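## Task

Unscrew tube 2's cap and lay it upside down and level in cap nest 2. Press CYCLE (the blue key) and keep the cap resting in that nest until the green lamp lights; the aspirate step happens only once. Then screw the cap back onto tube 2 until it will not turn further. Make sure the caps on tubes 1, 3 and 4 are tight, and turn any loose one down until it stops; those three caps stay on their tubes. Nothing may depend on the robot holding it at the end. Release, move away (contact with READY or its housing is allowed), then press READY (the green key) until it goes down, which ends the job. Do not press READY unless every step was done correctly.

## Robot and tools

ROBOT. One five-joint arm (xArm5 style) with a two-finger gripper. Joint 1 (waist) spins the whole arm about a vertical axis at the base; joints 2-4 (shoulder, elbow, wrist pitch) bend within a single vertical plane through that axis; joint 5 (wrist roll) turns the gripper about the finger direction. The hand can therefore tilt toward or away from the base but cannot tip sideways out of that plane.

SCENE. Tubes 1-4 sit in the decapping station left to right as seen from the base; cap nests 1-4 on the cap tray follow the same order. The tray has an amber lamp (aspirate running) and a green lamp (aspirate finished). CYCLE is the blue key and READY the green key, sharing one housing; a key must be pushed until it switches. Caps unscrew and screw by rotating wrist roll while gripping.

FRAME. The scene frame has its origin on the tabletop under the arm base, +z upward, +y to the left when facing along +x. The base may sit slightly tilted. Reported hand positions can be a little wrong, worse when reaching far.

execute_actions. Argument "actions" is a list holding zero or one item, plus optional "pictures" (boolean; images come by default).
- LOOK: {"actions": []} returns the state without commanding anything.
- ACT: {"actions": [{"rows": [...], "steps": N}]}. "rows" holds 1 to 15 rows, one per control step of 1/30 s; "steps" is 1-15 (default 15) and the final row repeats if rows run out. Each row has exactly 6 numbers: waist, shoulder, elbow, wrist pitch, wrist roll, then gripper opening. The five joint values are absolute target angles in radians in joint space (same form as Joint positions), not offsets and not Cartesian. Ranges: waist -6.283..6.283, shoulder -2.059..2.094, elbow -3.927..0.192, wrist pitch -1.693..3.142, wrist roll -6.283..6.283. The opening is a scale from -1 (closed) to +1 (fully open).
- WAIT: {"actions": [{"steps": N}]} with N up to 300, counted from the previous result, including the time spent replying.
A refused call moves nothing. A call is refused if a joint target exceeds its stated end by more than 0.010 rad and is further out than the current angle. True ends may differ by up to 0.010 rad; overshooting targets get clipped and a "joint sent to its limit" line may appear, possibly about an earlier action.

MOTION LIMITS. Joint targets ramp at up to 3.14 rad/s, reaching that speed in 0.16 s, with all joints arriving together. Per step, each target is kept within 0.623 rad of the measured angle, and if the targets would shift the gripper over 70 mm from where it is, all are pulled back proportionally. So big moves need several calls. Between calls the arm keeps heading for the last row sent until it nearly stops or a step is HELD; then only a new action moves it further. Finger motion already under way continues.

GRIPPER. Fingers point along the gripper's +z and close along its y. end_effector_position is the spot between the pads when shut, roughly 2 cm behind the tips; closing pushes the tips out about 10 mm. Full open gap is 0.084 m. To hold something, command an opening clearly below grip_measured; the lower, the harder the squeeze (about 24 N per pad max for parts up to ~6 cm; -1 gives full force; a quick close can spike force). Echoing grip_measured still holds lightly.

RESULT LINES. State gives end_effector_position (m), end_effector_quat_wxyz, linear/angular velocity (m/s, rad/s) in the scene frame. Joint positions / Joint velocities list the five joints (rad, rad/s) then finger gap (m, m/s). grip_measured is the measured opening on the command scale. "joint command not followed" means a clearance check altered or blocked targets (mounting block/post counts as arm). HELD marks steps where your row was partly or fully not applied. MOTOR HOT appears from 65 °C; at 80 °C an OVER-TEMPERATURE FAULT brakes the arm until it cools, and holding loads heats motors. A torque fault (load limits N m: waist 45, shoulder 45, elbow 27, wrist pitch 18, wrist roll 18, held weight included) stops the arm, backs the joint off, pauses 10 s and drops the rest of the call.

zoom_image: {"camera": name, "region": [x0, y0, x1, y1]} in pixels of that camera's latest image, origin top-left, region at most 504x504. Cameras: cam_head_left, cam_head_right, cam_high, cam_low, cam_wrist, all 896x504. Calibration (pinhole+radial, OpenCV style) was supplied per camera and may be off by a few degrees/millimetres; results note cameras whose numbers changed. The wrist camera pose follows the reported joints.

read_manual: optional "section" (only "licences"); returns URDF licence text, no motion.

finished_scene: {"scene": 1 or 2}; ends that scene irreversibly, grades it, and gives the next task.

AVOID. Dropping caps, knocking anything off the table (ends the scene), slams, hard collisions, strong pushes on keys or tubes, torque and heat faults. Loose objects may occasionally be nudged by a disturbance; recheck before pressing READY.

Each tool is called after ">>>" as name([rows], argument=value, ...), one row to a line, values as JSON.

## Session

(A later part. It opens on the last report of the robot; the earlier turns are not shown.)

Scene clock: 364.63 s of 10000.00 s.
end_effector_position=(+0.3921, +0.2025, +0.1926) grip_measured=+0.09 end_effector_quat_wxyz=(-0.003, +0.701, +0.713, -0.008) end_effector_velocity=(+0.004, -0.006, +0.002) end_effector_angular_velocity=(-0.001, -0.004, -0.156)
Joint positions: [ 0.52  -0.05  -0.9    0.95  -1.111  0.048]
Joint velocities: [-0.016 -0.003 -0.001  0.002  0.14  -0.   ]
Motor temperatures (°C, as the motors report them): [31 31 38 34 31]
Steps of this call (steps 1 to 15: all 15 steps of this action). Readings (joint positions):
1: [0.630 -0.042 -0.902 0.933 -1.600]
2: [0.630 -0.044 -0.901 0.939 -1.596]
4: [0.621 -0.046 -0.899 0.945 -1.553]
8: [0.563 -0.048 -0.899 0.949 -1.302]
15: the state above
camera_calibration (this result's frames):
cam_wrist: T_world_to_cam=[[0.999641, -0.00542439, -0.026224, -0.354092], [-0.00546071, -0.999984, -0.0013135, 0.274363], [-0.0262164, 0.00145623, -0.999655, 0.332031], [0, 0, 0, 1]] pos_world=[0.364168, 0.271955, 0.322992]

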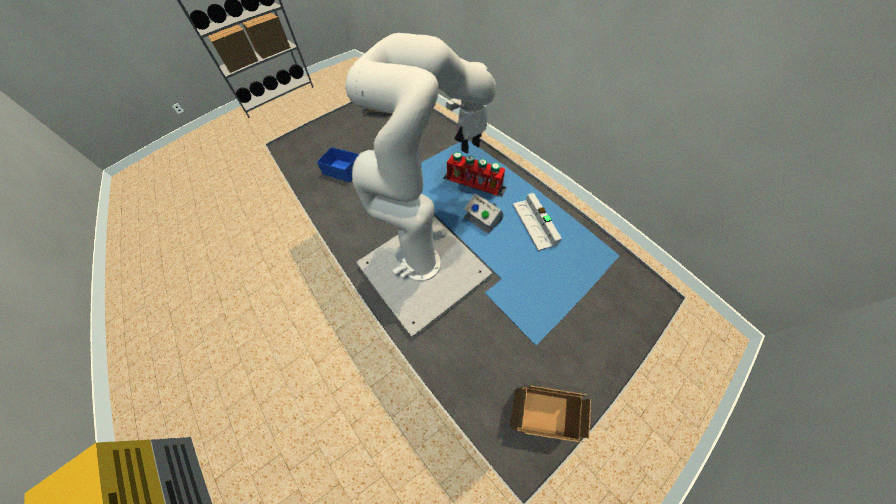

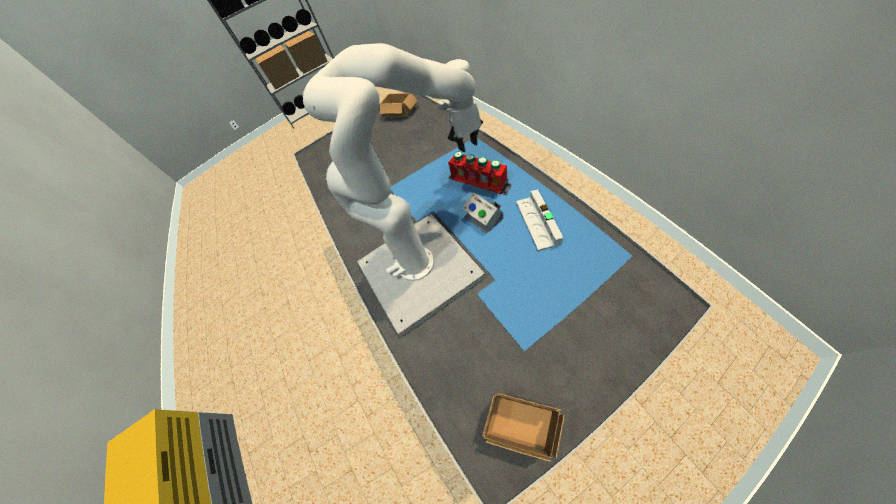

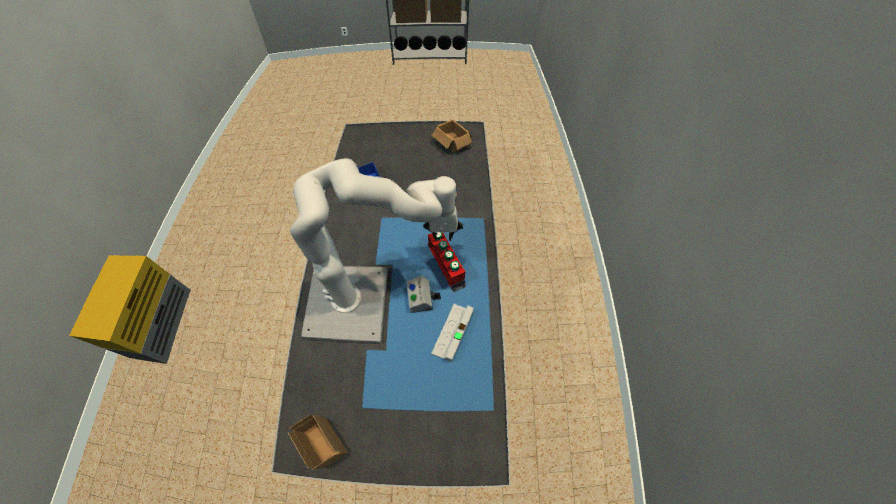

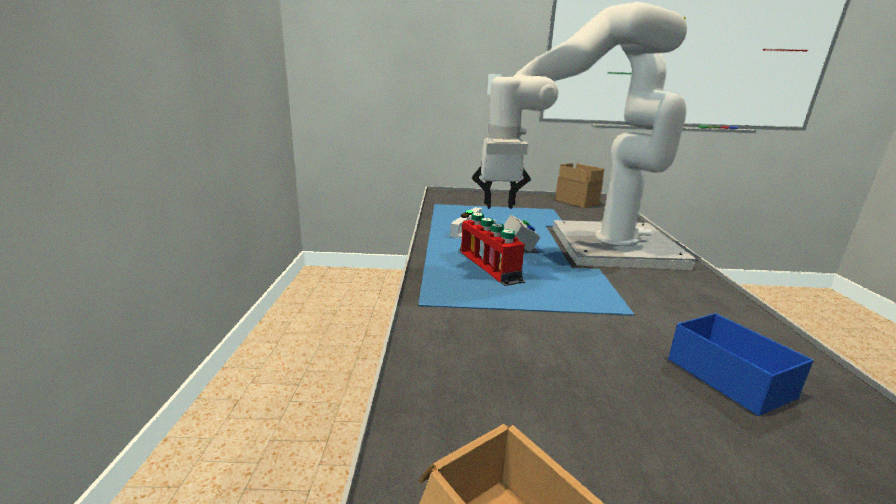

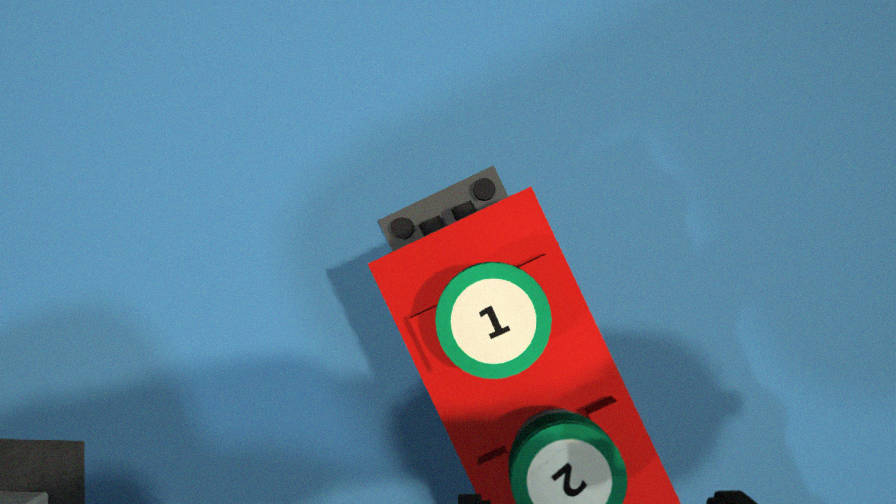

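>>> execute_actions([
  {"rows":[[0.518,-0.03,-0.9,0.93,-4.6,0.1]],"steps":15},
], pictures=false)

>>> execute_actions([
  {"rows":[[0.518,-0.03,-0.9,0.93,-4.6,0.1]],"steps":15},
], pictures=false)

>>> execute_actions([
  {"rows":[[0.518,-0.03,-0.9,0.93,-4.6,0.1],[0.518,-0.03,-0.9,0.93,-4.6,0.1],[0.518,-0.03,-0.9,0.93,-4.6,0.1],[0.518,-0.03,-0.9,0.93,-4.6,0.1],[0.518,0.075,-0.845,0.768,-4.6,0.1]],"steps":15},
], pictures=false)

>>> execute_actions([
  {"rows":[[0.518,0.075,-0.845,0.768,-4.6,0.1],[0.518,0.075,-0.845,0.768,-4.6,0.1],[0.518,0.075,-0.845,0.768,-4.6,0.1],[0.518,0.075,-0.845,0.768,-4.6,0.1],[0.518,0.075,-0.845,0.768,-4.6,0.1],[0.518,0.075,-0.845,0.768,-4.6,0.0],[0.518,0.075,-0.845,0.768,-4.6,-0.1],[0.518,0.075,-0.845,0.768,-4.6,-0.2],[0.518,0.075,-0.845,0.768,-4.6,-0.3],[0.518,0.075,-0.845,0.768,-4.6,-0.5],[0.518,0.075,-0.845,0.768,-4.6,-0.7]],"steps":15},
], pictures=false)

>>> execute_actions([
  {"rows":[[0.518,0.078,-0.845,0.765,-3.6,-0.7]],"steps":15},
], pictures=false)

>>> execute_actions([
  {"rows":[[0.518,0.081,-0.845,0.762,-2.6,-0.7]],"steps":15},
], pictures=false)

>>> execute_actions([
  {"rows":[[0.518,0.081,-0.845,0.762,-1.6,-0.7]],"steps":15},
], pictures=false)

>>> execute_actions([
  {"rows":[[0.518,0.081,-0.845,0.762,-1.6,-0.7],[0.518,0.081,-0.845,0.762,-1.6,-0.3],[0.518,0.081,-0.845,0.762,-1.6,0.1],[0.518,0.081,-0.845,0.762,-1.6,0.1],[0.518,0.081,-0.845,0.762,-1.6,0.1],[0.518,0.081,-0.845,0.762,-1.6,0.1],[0.518,-0.05,-0.9,0.95,-1.6,0.1]],"steps":15},
], pictures=false)

>>> execute_actions([
  {"rows":[[0.62,-0.08,-0.9,0.98,-4.3,0.1]],"steps":15},
], pictures=false)

>>> execute_actions([
  {"rows":[[0.62,-0.08,-0.9,0.98,-4.3,0.1]],"steps":15},
], pictures=false)

>>> execute_actions([
  {"rows":[[0.62,-0.08,-0.9,0.98,-4.3,-1]],"steps":12},
])

Scene clock: 376.90 s of 10000.00 s.
end_effector_position=(+0.3950, +0.2029, +0.1858) grip_measured=+0.09 end_effector_quat_wxyz=(-0.006, +0.305, +0.952, -0.006) end_effector_velocity=(+0.003, +0.002, -0.001) end_effector_angular_velocity=(+0.041, +0.012, +2.612)
Joint positions: [ 0.518 -0.031 -0.9    0.931 -2.047  0.048]
Joint velocities: [ 0.001  0.007 -0.003 -0.011 -2.612  0.   ]
Motor temperatures (°C, as the motors report them): [31 31 38 34 31]
Steps of this call (steps 1 to 30: the robot went on to your last target; steps 31 to 353: nothing new was sent; steps 354 to 368: all 15 steps of this action). Readings (joint positions):
354: [0.518 -0.050 -0.900 0.950 -1.100]
355: [0.518 -0.050 -0.900 0.950 -1.104]
357: [0.518 -0.049 -0.900 0.948 -1.147]
361: [0.518 -0.040 -0.900 0.940 -1.425]
368: the state above

Scene clock: 377.40 s of 10000.00 s.
end_effector_position=(+0.3952, +0.2030, +0.1855) grip_measured=+0.09 end_effector_quat_wxyz=(-0.008, -0.340, +0.940, -0.001) end_effector_velocity=(+0.001, +0.000, +0.000) end_effector_angular_velocity=(+0.038, +0.017, +2.613)
Joint positions: [ 0.518 -0.03  -0.9    0.93  -3.361  0.048]
Joint velocities: [-0.     0.    -0.001 -0.    -2.614 -0.   ]
Motor temperatures (°C, as the motors report them): [31 31 38 34 31]
Steps of this call (steps 1 to 15: all 15 steps of this action). Readings (joint positions):
1: [0.518 -0.031 -0.900 0.931 -2.135]
2: [0.518 -0.030 -0.900 0.930 -2.222]
4: [0.518 -0.030 -0.900 0.930 -2.397]
8: [0.518 -0.030 -0.900 0.930 -2.748]
15: the state above

Scene clock: 377.90 s of 10000.00 s.
end_effector_position=(+0.3952, +0.2030, +0.1324) grip_measured=+0.09 end_effector_quat_wxyz=(+0.010, +0.804, -0.595, -0.005) end_effector_velocity=(+0.008, +0.005, -0.058) end_effector_angular_velocity=(+0.035, -0.027, +0.819)
Joint positions: [ 0.518  0.068 -0.847  0.786 -4.535  0.048]
Joint velocities: [ 0.002  0.122  0.055 -0.217 -0.818  0.   ]
Motor temperatures (°C, as the motors report them): [31 31 38 34 31]
Steps of this call (steps 1 to 15: all 15 steps of this action). Readings (joint positions):
1: [0.518 -0.030 -0.900 0.930 -3.448]
2: [0.518 -0.030 -0.900 0.930 -3.536]
4: [0.518 -0.030 -0.900 0.930 -3.711]
8: [0.518 -0.023 -0.897 0.916 -4.061]
15: the state above

Scene clock: 378.40 s of 10000.00 s.
end_effector_position=(+0.3950, +0.2032, +0.1292) grip_measured=-0.23 end_effector_quat_wxyz=(+0.009, +0.823, -0.568, -0.005) end_effector_velocity=(+0.002, +0.001, +0.000) end_effector_angular_velocity=(+0.002, -0.004, +0.001)
Joint positions: [ 0.519  0.073 -0.841  0.774 -4.6    0.034]
Joint velocities: [-0.     0.003 -0.003 -0.003 -0.001  0.   ]
Motor temperatures (°C, as the motors report them): [31 31 38 34 31]
Steps of this call (steps 1 to 15: all 15 steps of this action). Readings (joint positions):
1: [0.518 0.071 -0.846 0.780 -4.557]
2: [0.518 0.072 -0.846 0.776 -4.571]
4: [0.518 0.073 -0.847 0.771 -4.587]
8: [0.518 0.074 -0.846 0.769 -4.597]
15: the state above

Scene clock: 378.90 s of 10000.00 s.
end_effector_position=(+0.3959, +0.2054, +0.1285) grip_measured=-0.24 end_effector_quat_wxyz=(-0.009, -0.504, +0.864, +0.001) end_effector_velocity=(+0.003, -0.002, -0.005) end_effector_angular_velocity=(-0.022, -0.017, -1.443)
Joint positions: [ 0.522  0.079 -0.846  0.77  -3.72   0.034]
Joint velocities: [-0.007  0.012  0.005 -0.022  1.435  0.002]
Motor temperatures (°C, as the motors report them): [31 31 38 34 31]
Steps of this call (steps 1 to 15: all 15 steps of this action). Readings (joint positions):
1: [0.519 0.073 -0.842 0.773 -4.600]
2: [0.519 0.073 -0.842 0.773 -4.596]
4: [0.518 0.074 -0.842 0.774 -4.553]
8: [0.520 0.075 -0.844 0.775 -4.277]
15: the state above

Scene clock: 379.40 s of 10000.00 s.
end_effector_position=(+0.4010, +0.2037, +0.1290) grip_measured=-0.25 end_effector_quat_wxyz=(-0.003, -0.023, +1.000, -0.001) end_effector_velocity=(+0.010, -0.008, +0.008) end_effector_angular_velocity=(-0.001, -0.021, -1.438)
Joint positions: [ 0.513  0.082 -0.849  0.758 -2.718  0.033]
Joint velocities: [-0.026 -0.013 -0.008  0.002  1.412 -0.   ]
Motor temperatures (°C, as the motors report them): [31 31 38 34 31]
Steps of this call (steps 1 to 15: all 15 steps of this action). Readings (joint positions):
1: [0.522 0.079 -0.845 0.769 -3.679]
2: [0.521 0.079 -0.845 0.769 -3.647]
4: [0.521 0.080 -0.845 0.768 -3.571]
8: [0.519 0.083 -0.844 0.764 -3.269]
15: the state above

Scene clock: 379.90 s of 10000.00 s.
end_effector_position=(+0.3959, +0.2037, +0.1285) grip_measured=-0.20 end_effector_quat_wxyz=(-0.006, +0.456, +0.890, -0.008) end_effector_velocity=(-0.007, +0.013, -0.001) end_effector_angular_velocity=(-0.029, -0.002, -1.388)
Joint positions: [ 0.519  0.077 -0.843  0.77  -1.718  0.035]
Joint velocities: [ 0.032  0.009 -0.011  0.014  1.42   0.007]
Motor temperatures (°C, as the motors report them): [31 31 38 34 31]
Steps of this call (steps 1 to 15: all 15 steps of this action). Readings (joint positions):
1: [0.513 0.082 -0.849 0.758 -2.678]
2: [0.512 0.081 -0.849 0.758 -2.647]
4: [0.512 0.080 -0.848 0.760 -2.572]
8: [0.511 0.079 -0.845 0.764 -2.271]
15: the state above

Scene clock: 380.40 s of 10000.00 s.
end_effector_position=(+0.3973, +0.2044, +0.1898) grip_measured=+0.09 end_effector_quat_wxyz=(-0.001, +0.508, +0.861, -0.000) end_effector_velocity=(-0.030, -0.018, +0.081) end_effector_angular_velocity=(-0.028, +0.055, -0.007)
Joint positions: [ 0.519 -0.038 -0.9    0.924 -1.6    0.048]
Joint velocities: [-0.004 -0.191 -0.049  0.301  0.003  0.   ]
Motor temperatures (°C, as the motors report them): [31 31 38 34 31]
Steps of this call (steps 1 to 15: all 15 steps of this action). Readings (joint positions):
1: [0.519 0.077 -0.844 0.770 -1.678]
2: [0.520 0.077 -0.844 0.771 -1.652]
4: [0.520 0.078 -0.845 0.771 -1.623]
8: [0.520 0.084 -0.849 0.762 -1.604]
15: the state above

Scene clock: 380.90 s of 10000.00 s.
end_effector_position=(+0.3675, +0.2366, +0.2032) grip_measured=+0.09 end_effector_quat_wxyz=(-0.007, +0.011, +1.000, -0.004) end_effector_velocity=(-0.013, +0.013, +0.003) end_effector_angular_velocity=(+0.035, +0.024, +2.653)
Joint positions: [ 0.616 -0.079 -0.9    0.979 -2.547  0.048]
Joint velocities: [ 0.042 -0.013  0.003  0.017 -2.612 -0.   ]
Motor temperatures (°C, as the motors report them): [31 31 38 34 31]
Steps of this call (steps 1 to 15: all 15 steps of this action). Readings (joint positions):
1: [0.518 -0.043 -0.901 0.933 -1.600]
2: [0.519 -0.045 -0.900 0.939 -1.604]
4: [0.525 -0.049 -0.898 0.948 -1.647]
8: [0.569 -0.064 -0.899 0.965 -1.925]
15: the state above

Scene clock: 381.40 s of 10000.00 s.
end_effector_position=(+0.3665, +0.2379, +0.2038) grip_measured=+0.09 end_effector_quat_wxyz=(-0.008, -0.603, +0.797, +0.002) end_effector_velocity=(-0.000, +0.000, -0.000) end_effector_angular_velocity=(+0.037, +0.019, +2.602)
Joint positions: [ 0.62  -0.08  -0.9    0.98  -3.861  0.048]
Joint velocities: [ 0.     0.001  0.     0.    -2.602  0.   ]
Motor temperatures (°C, as the motors report them): [31 31 38 34 31]
Steps of this call (steps 1 to 15: all 15 steps of this action). Readings (joint positions):
1: [0.617 -0.079 -0.900 0.979 -2.635]
2: [0.618 -0.079 -0.900 0.979 -2.722]
4: [0.619 -0.079 -0.900 0.980 -2.897]
8: [0.619 -0.080 -0.900 0.980 -3.248]
15: the state above

Scene clock: 381.80 s of 10000.00 s.
end_effector_position=(+0.3665, +0.2379, +0.2038) grip_measured=-1.00 end_effector_quat_wxyz=(+0.007, +0.761, -0.649, -0.003) end_effector_velocity=(-0.000, +0.000, +0.000) end_effector_angular_velocity=(+0.001, -0.000, +0.063)
Joint positions: [ 0.62  -0.08  -0.9    0.98  -4.294  0.   ]
Joint velocities: [ 0.    -0.001  0.     0.    -0.063  0.   ]
Motor temperatures (°C, as the motors report them): [31 31 38 34 31]
Steps of this call (steps 1 to 12: all 12 steps of this action). Readings (joint positions):
1: [0.620 -0.080 -0.900 0.980 -3.946]
2: [0.620 -0.080 -0.900 0.980 -4.027]
4: [0.620 -0.080 -0.900 0.980 -4.160]
8: [0.620 -0.080 -0.900 0.980 -4.273]
12: the state above
camera_calibration (this result's frames):
cam_wrist: T_world_to_cam=[[-0.990787, -0.135384, 0.00347325, 0.426352], [-0.135419, 0.990698, -0.0134108, -0.113938], [-0.00162533, -0.0137576, -0.999904, 0.337146], [0, 0, 0, 1]] pos_world=[0.407543, 0.175238, 0.334105]

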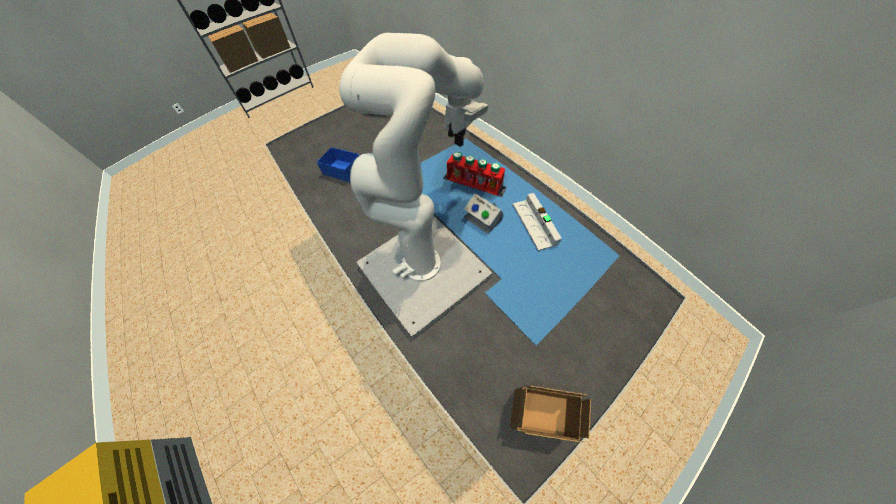

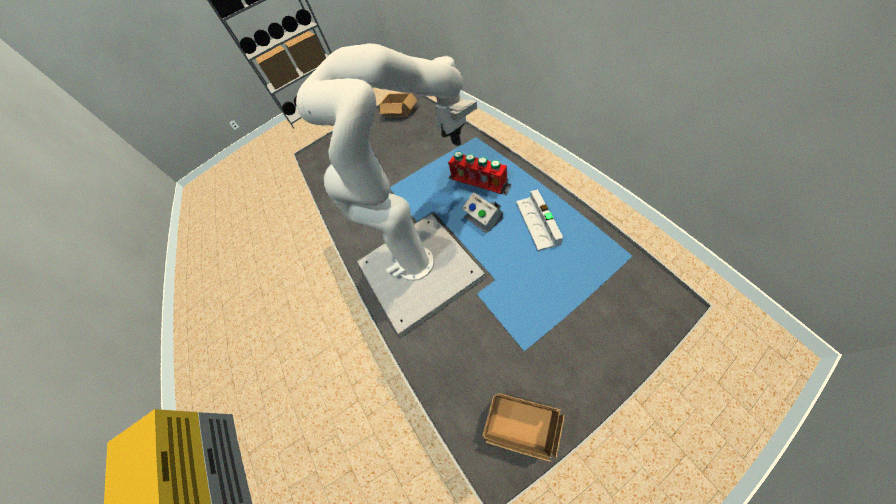

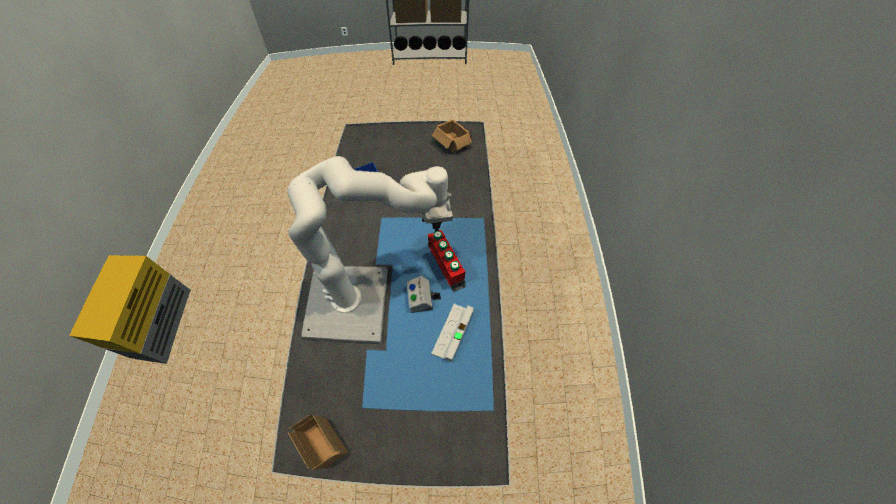

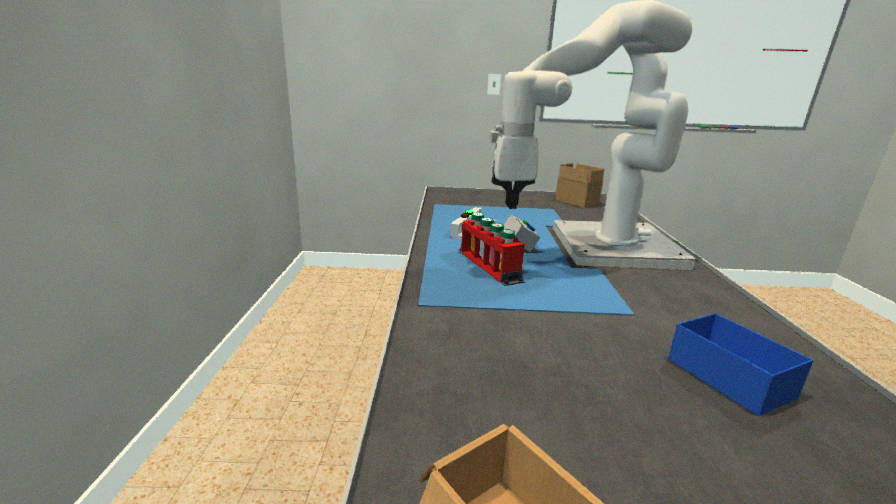

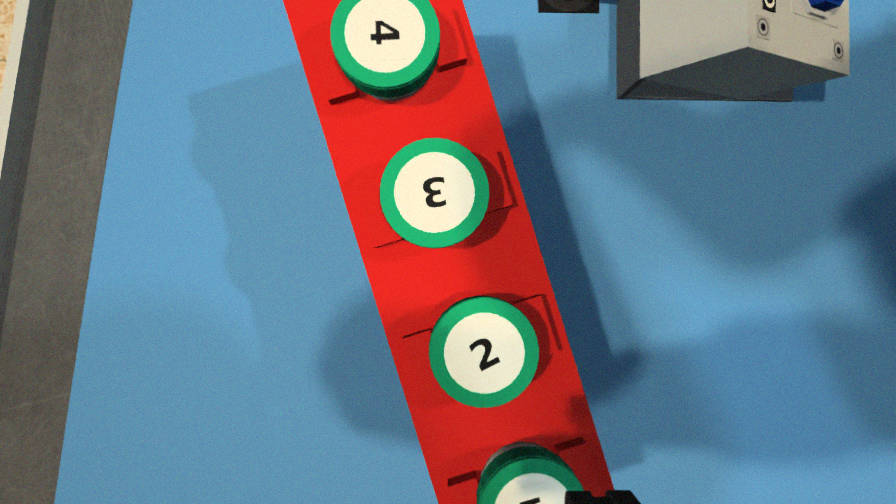

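>>> execute_actions([
  {"rows":[[0.018,-0.85,-0.2,0.8,-4.71,-1]],"steps":15},
], pictures=false)

>>> execute_actions([
  {"rows":[[0.018,-0.85,-0.2,0.8,-4.71,-1]],"steps":10},
], pictures=false)

>>> execute_actions([
  {"rows":[[0.018,-0.75,-0.007,0.506,-4.71,-1]],"steps":15},
], pictures=false)

>>> execute_actions([
  {"rows":[[0.018,-0.665,0.007,0.407,-4.71,-1]],"steps":15},
])

Scene clock: 387.60 s of 10000.00 s.
end_effector_position=(+0.3456, +0.0889, +0.2145) grip_measured=-1.00 end_effector_quat_wxyz=(-0.045, +0.727, -0.685, +0.030) end_effector_velocity=(-0.122, -0.329, -0.004) end_effector_angular_velocity=(+0.023, -0.382, -0.265)
Joint positions: [ 0.293 -0.478 -0.528  0.882 -4.522  0.   ]
Joint velocities: [-0.815 -1.1    0.968 -0.242 -0.552  0.   ]
Motor temperatures (°C, as the motors report them): [31 31 38 34 31]
Steps of this call (steps 1 to 15: the robot went on to your last target; steps 16 to 159: nothing new was sent; steps 160 to 174: all 15 steps of this action). Readings (joint positions):
160: [0.620 -0.080 -0.900 0.980 -4.300]
161: [0.618 -0.083 -0.897 0.979 -4.302]
163: [0.584 -0.119 -0.859 0.967 -4.328]
167: [0.473 -0.238 -0.743 0.936 -4.400]
174: the state above

Scene clock: 387.93 s of 10000.00 s.
end_effector_position=(+0.2996, +0.0006, +0.1987) grip_measured=-1.00 end_effector_quat_wxyz=(-0.077, +0.695, -0.710, +0.080) end_effector_velocity=(-0.057, -0.088, -0.034) end_effector_angular_velocity=(-0.050, -0.138, -0.092)
Joint positions: [ 0.042 -0.818 -0.228  0.808 -4.693  0.   ]
Joint velocities: [-0.295 -0.395  0.352 -0.094 -0.206  0.   ]
Motor temperatures (°C, as the motors report them): [31 31 38 34 31]
Steps of this call (steps 1 to 10: all 10 steps of this action). Readings (joint positions):
1: [0.266 -0.515 -0.496 0.874 -4.541]
2: [0.238 -0.553 -0.462 0.866 -4.560]
4: [0.181 -0.629 -0.395 0.849 -4.599]
8: [0.072 -0.777 -0.264 0.817 -4.672]
10: the state above

Scene clock: 388.43 s of 10000.00 s.
end_effector_position=(+0.2751, -0.0062, +0.1226) grip_measured=-1.00 end_effector_quat_wxyz=(-0.080, +0.693, -0.711, +0.087) end_effector_velocity=(-0.001, -0.001, -0.007) end_effector_angular_velocity=(-0.001, -0.020, -0.001)
Joint positions: [ 0.018 -0.751 -0.011  0.511 -4.71   0.   ]
Joint velocities: [-0.003  0.008  0.03  -0.058 -0.001  0.   ]
Motor temperatures (°C, as the motors report them): [31 31 38 34 31]
Steps of this call (steps 1 to 15: all 15 steps of this action). Readings (joint positions):
1: [0.034 -0.829 -0.218 0.805 -4.698]
2: [0.029 -0.834 -0.211 0.799 -4.702]
4: [0.024 -0.827 -0.180 0.753 -4.706]
8: [0.021 -0.772 -0.059 0.589 -4.709]
15: the state above

Scene clock: 388.93 s of 10000.00 s.
end_effector_position=(+0.2746, -0.0064, +0.1057) grip_measured=-1.00 end_effector_quat_wxyz=(-0.080, +0.693, -0.711, +0.087) end_effector_velocity=(-0.001, +0.000, -0.002) end_effector_angular_velocity=(+0.000, +0.001, -0.000)
Joint positions: [ 0.018 -0.666  0.007  0.408 -4.71   0.   ]
Joint velocities: [ 0.     0.008  0.003 -0.01   0.001  0.   ]
Motor temperatures (°C, as the motors report them): [31 31 38 34 31]
Steps of this call (steps 1 to 15: all 15 steps of this action). Readings (joint positions):
1: [0.018 -0.751 -0.010 0.509 -4.710]
2: [0.018 -0.749 -0.009 0.504 -4.710]
4: [0.018 -0.722 -0.005 0.472 -4.710]
8: [0.018 -0.676 0.006 0.422 -4.710]
15: the state above
camera_calibration (this result's frames):
cam_wrist: T_world_to_cam=[[-0.967926, 0.0478845, -0.246632, 0.32389], [0.0518387, 0.99861, -0.00956095, 0.0626115], [0.245831, -0.0220393, -0.969062, 0.164302], [0, 0, 0, 1]] pos_world=[0.269865, -0.0744126, 0.239699]

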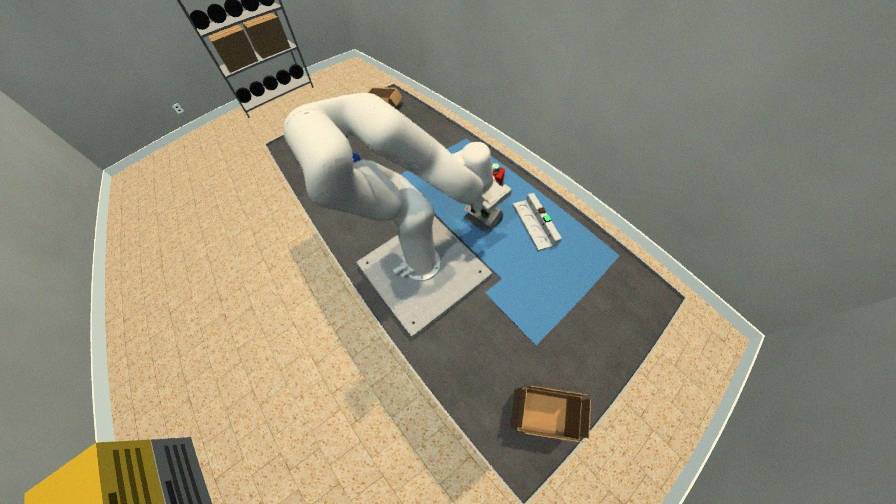

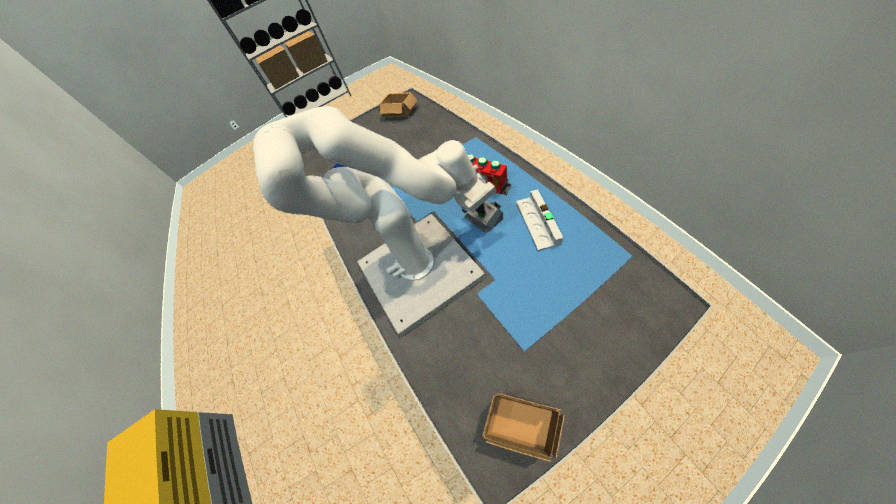

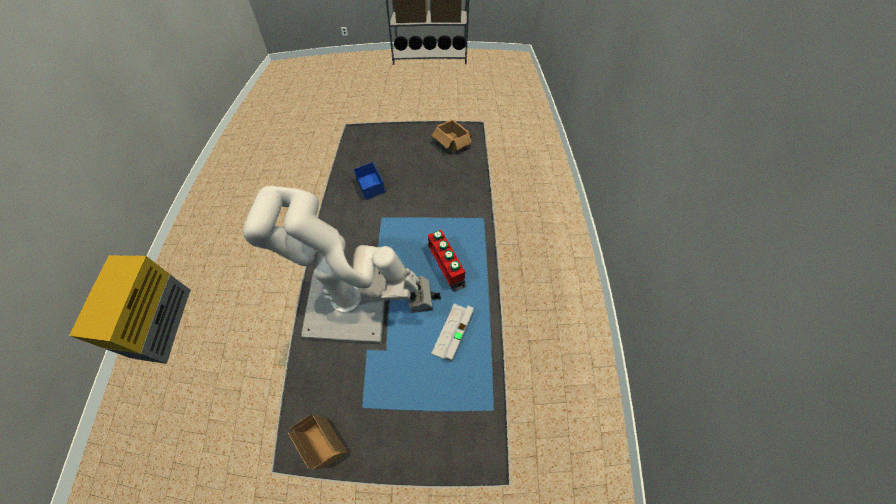

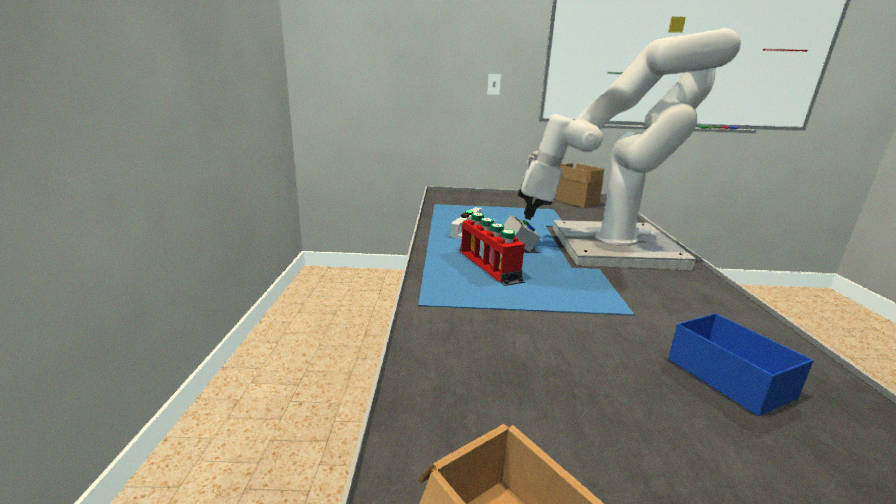

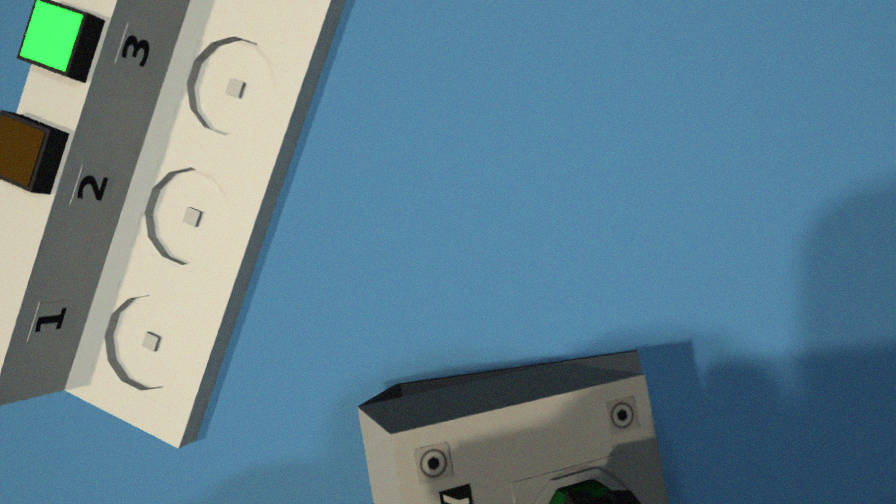

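>>> execute_actions([
  {"rows":[[0.018,-0.63,0.013,0.367,-4.71,-1],[0.018,-0.63,0.013,0.367,-4.71,-1],[0.018,-0.63,0.013,0.367,-4.71,-1],[0.018,-0.63,0.013,0.367,-4.71,-1],[0.018,-0.63,0.013,0.367,-4.71,-1],[0.018,-0.63,0.013,0.367,-4.71,-1],[0.018,-0.595,0.017,0.329,-4.71,-1]],"steps":15},
], pictures=false)

>>> execute_actions([
  {"rows":[[0.018,-0.58,0.019,0.312,-4.71,-1],[0.018,-0.58,0.019,0.312,-4.71,-1],[0.018,-0.58,0.019,0.312,-4.71,-1],[0.018,-0.58,0.019,0.312,-4.71,-1],[0.018,-0.58,0.019,0.312,-4.71,-1],[0.018,-0.58,0.019,0.312,-4.71,-1],[0.018,-0.565,0.021,0.295,-4.71,-1]],"steps":15},
])

Scene clock: 393.47 s of 10000.00 s.
end_effector_position=(+0.2737, -0.0065, +0.0937) grip_measured=-1.00 end_effector_quat_wxyz=(-0.080, +0.693, -0.712, +0.087) end_effector_velocity=(+0.001, +0.000, -0.005) end_effector_angular_velocity=(+0.000, -0.004, +0.000)
Joint positions: [ 0.018 -0.598  0.016  0.332 -4.71   0.   ]
Joint velocities: [ 0.001  0.034  0.003 -0.041  0.001  0.   ]
Motor temperatures (°C, as the motors report them): [31 31 37 34 31]
Steps of this call (steps 1 to 15: the robot went on to your last target; steps 16 to 121: nothing new was sent; steps 122 to 136: all 15 steps of this action). Readings (joint positions):
122: [0.018 -0.665 0.007 0.407 -4.710]
123: [0.018 -0.663 0.007 0.404 -4.710]
125: [0.018 -0.650 0.009 0.389 -4.710]
129: [0.018 -0.632 0.013 0.369 -4.710]
136: the state above

Scene clock: 393.60 s of 10000.00 s.
end_effector_position=(+0.2732, -0.0065, +0.0905) grip_measured=-1.00 end_effector_quat_wxyz=(-0.079, +0.693, -0.712, +0.086) end_effector_velocity=(+0.000, +0.000, +0.000) end_effector_angular_velocity=(+0.000, -0.002, +0.000)
Joint positions: [ 0.018 -0.58   0.019  0.312 -4.71   0.   ]
Joint velocities: [ 0.001 -0.001  0.001 -0.002  0.     0.   ]
Motor temperatures (°C, as the motors report them): [31 31 37 33 31]
The task's run ended inside this call: 11 steps that you had sent did not run.
Steps of this call (steps 1 to 4: the first 4 steps of this action). Readings (joint positions):
1: [0.018 -0.597 0.016 0.331 -4.710]
2: [0.018 -0.595 0.016 0.328 -4.710]
4: [0.018 -0.589 0.017 0.321 -4.710]
camera_calibration (this result's frames):
cam_wrist: T_world_to_cam=[[-0.968454, 0.0479299, -0.244541, 0.318787], [0.051851, 0.998609, -0.00961816, 0.062618], [0.24374, -0.0219944, -0.969591, 0.150492], [0, 0, 0, 1]] pos_world=[0.268803, -0.0745004, 0.224475]
The task's run has ended: the event that ends the task has happened.

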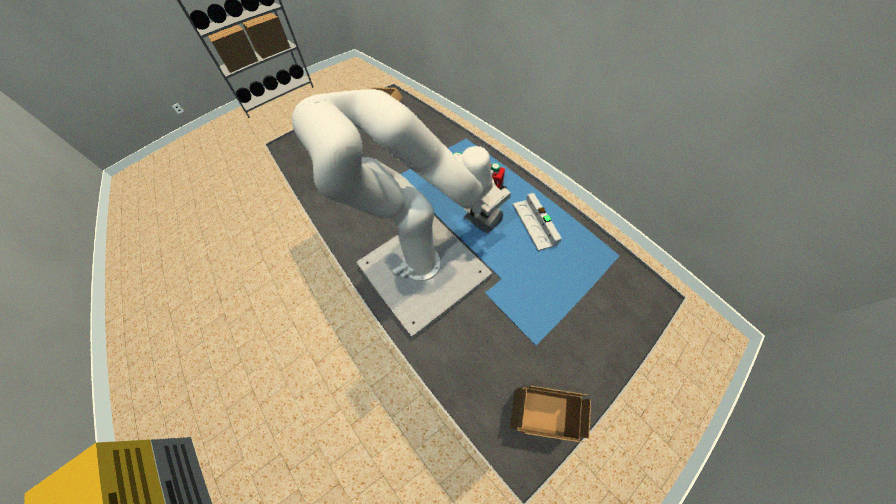

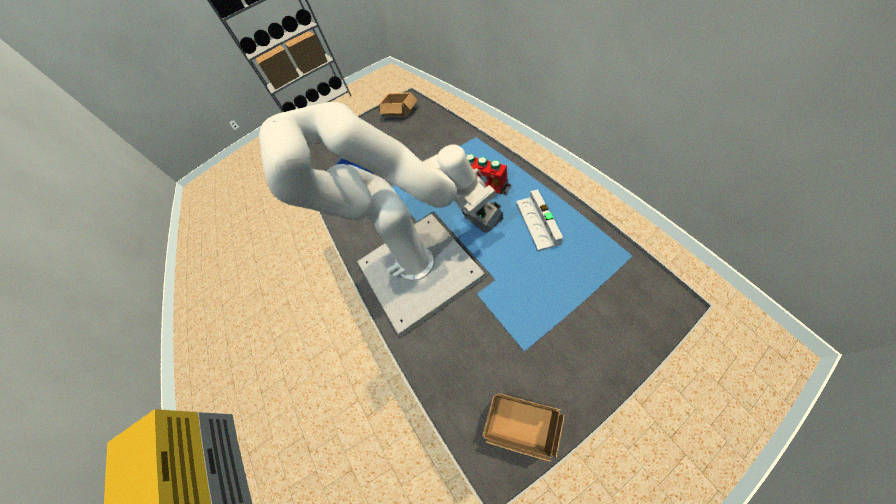

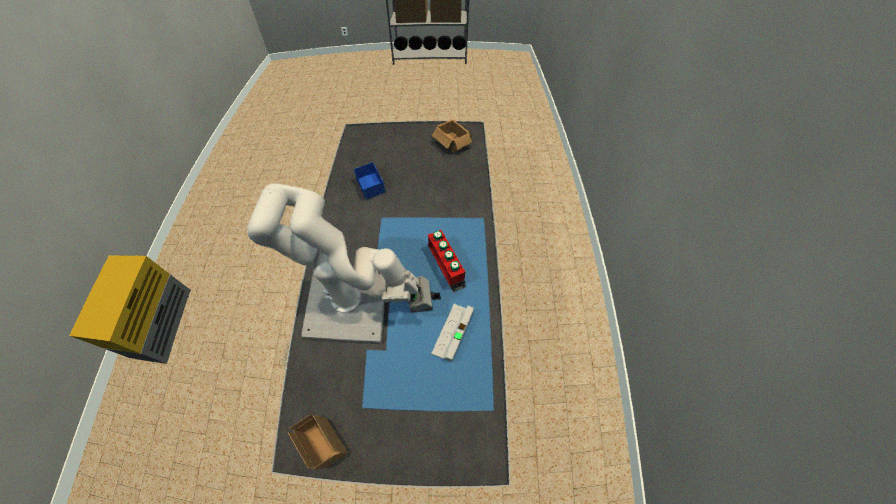

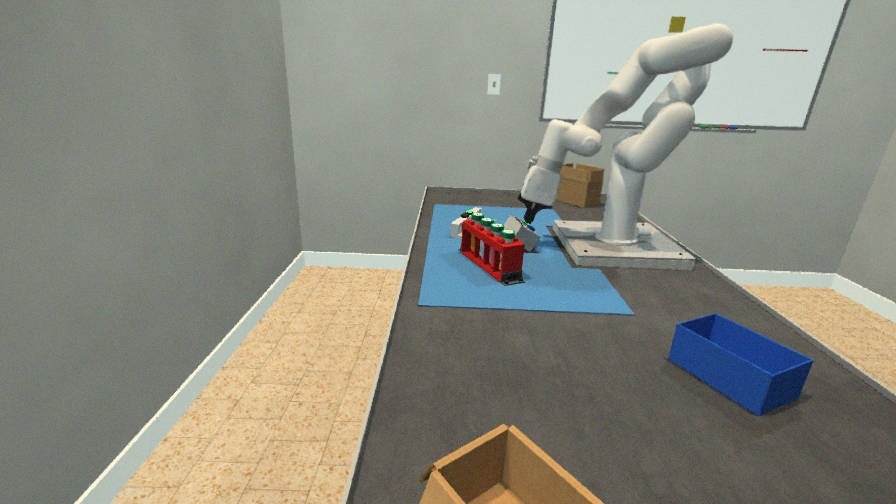

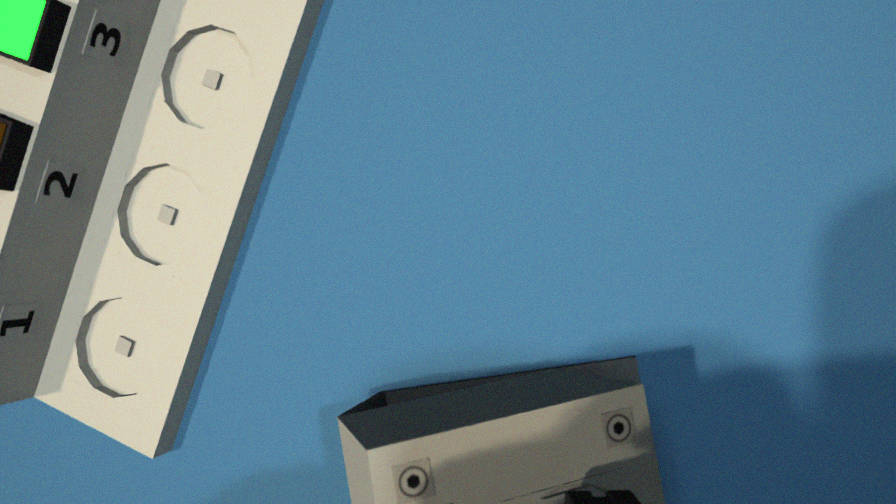

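>>> finished_scene(scene=2)

The scene is finished: the task was done.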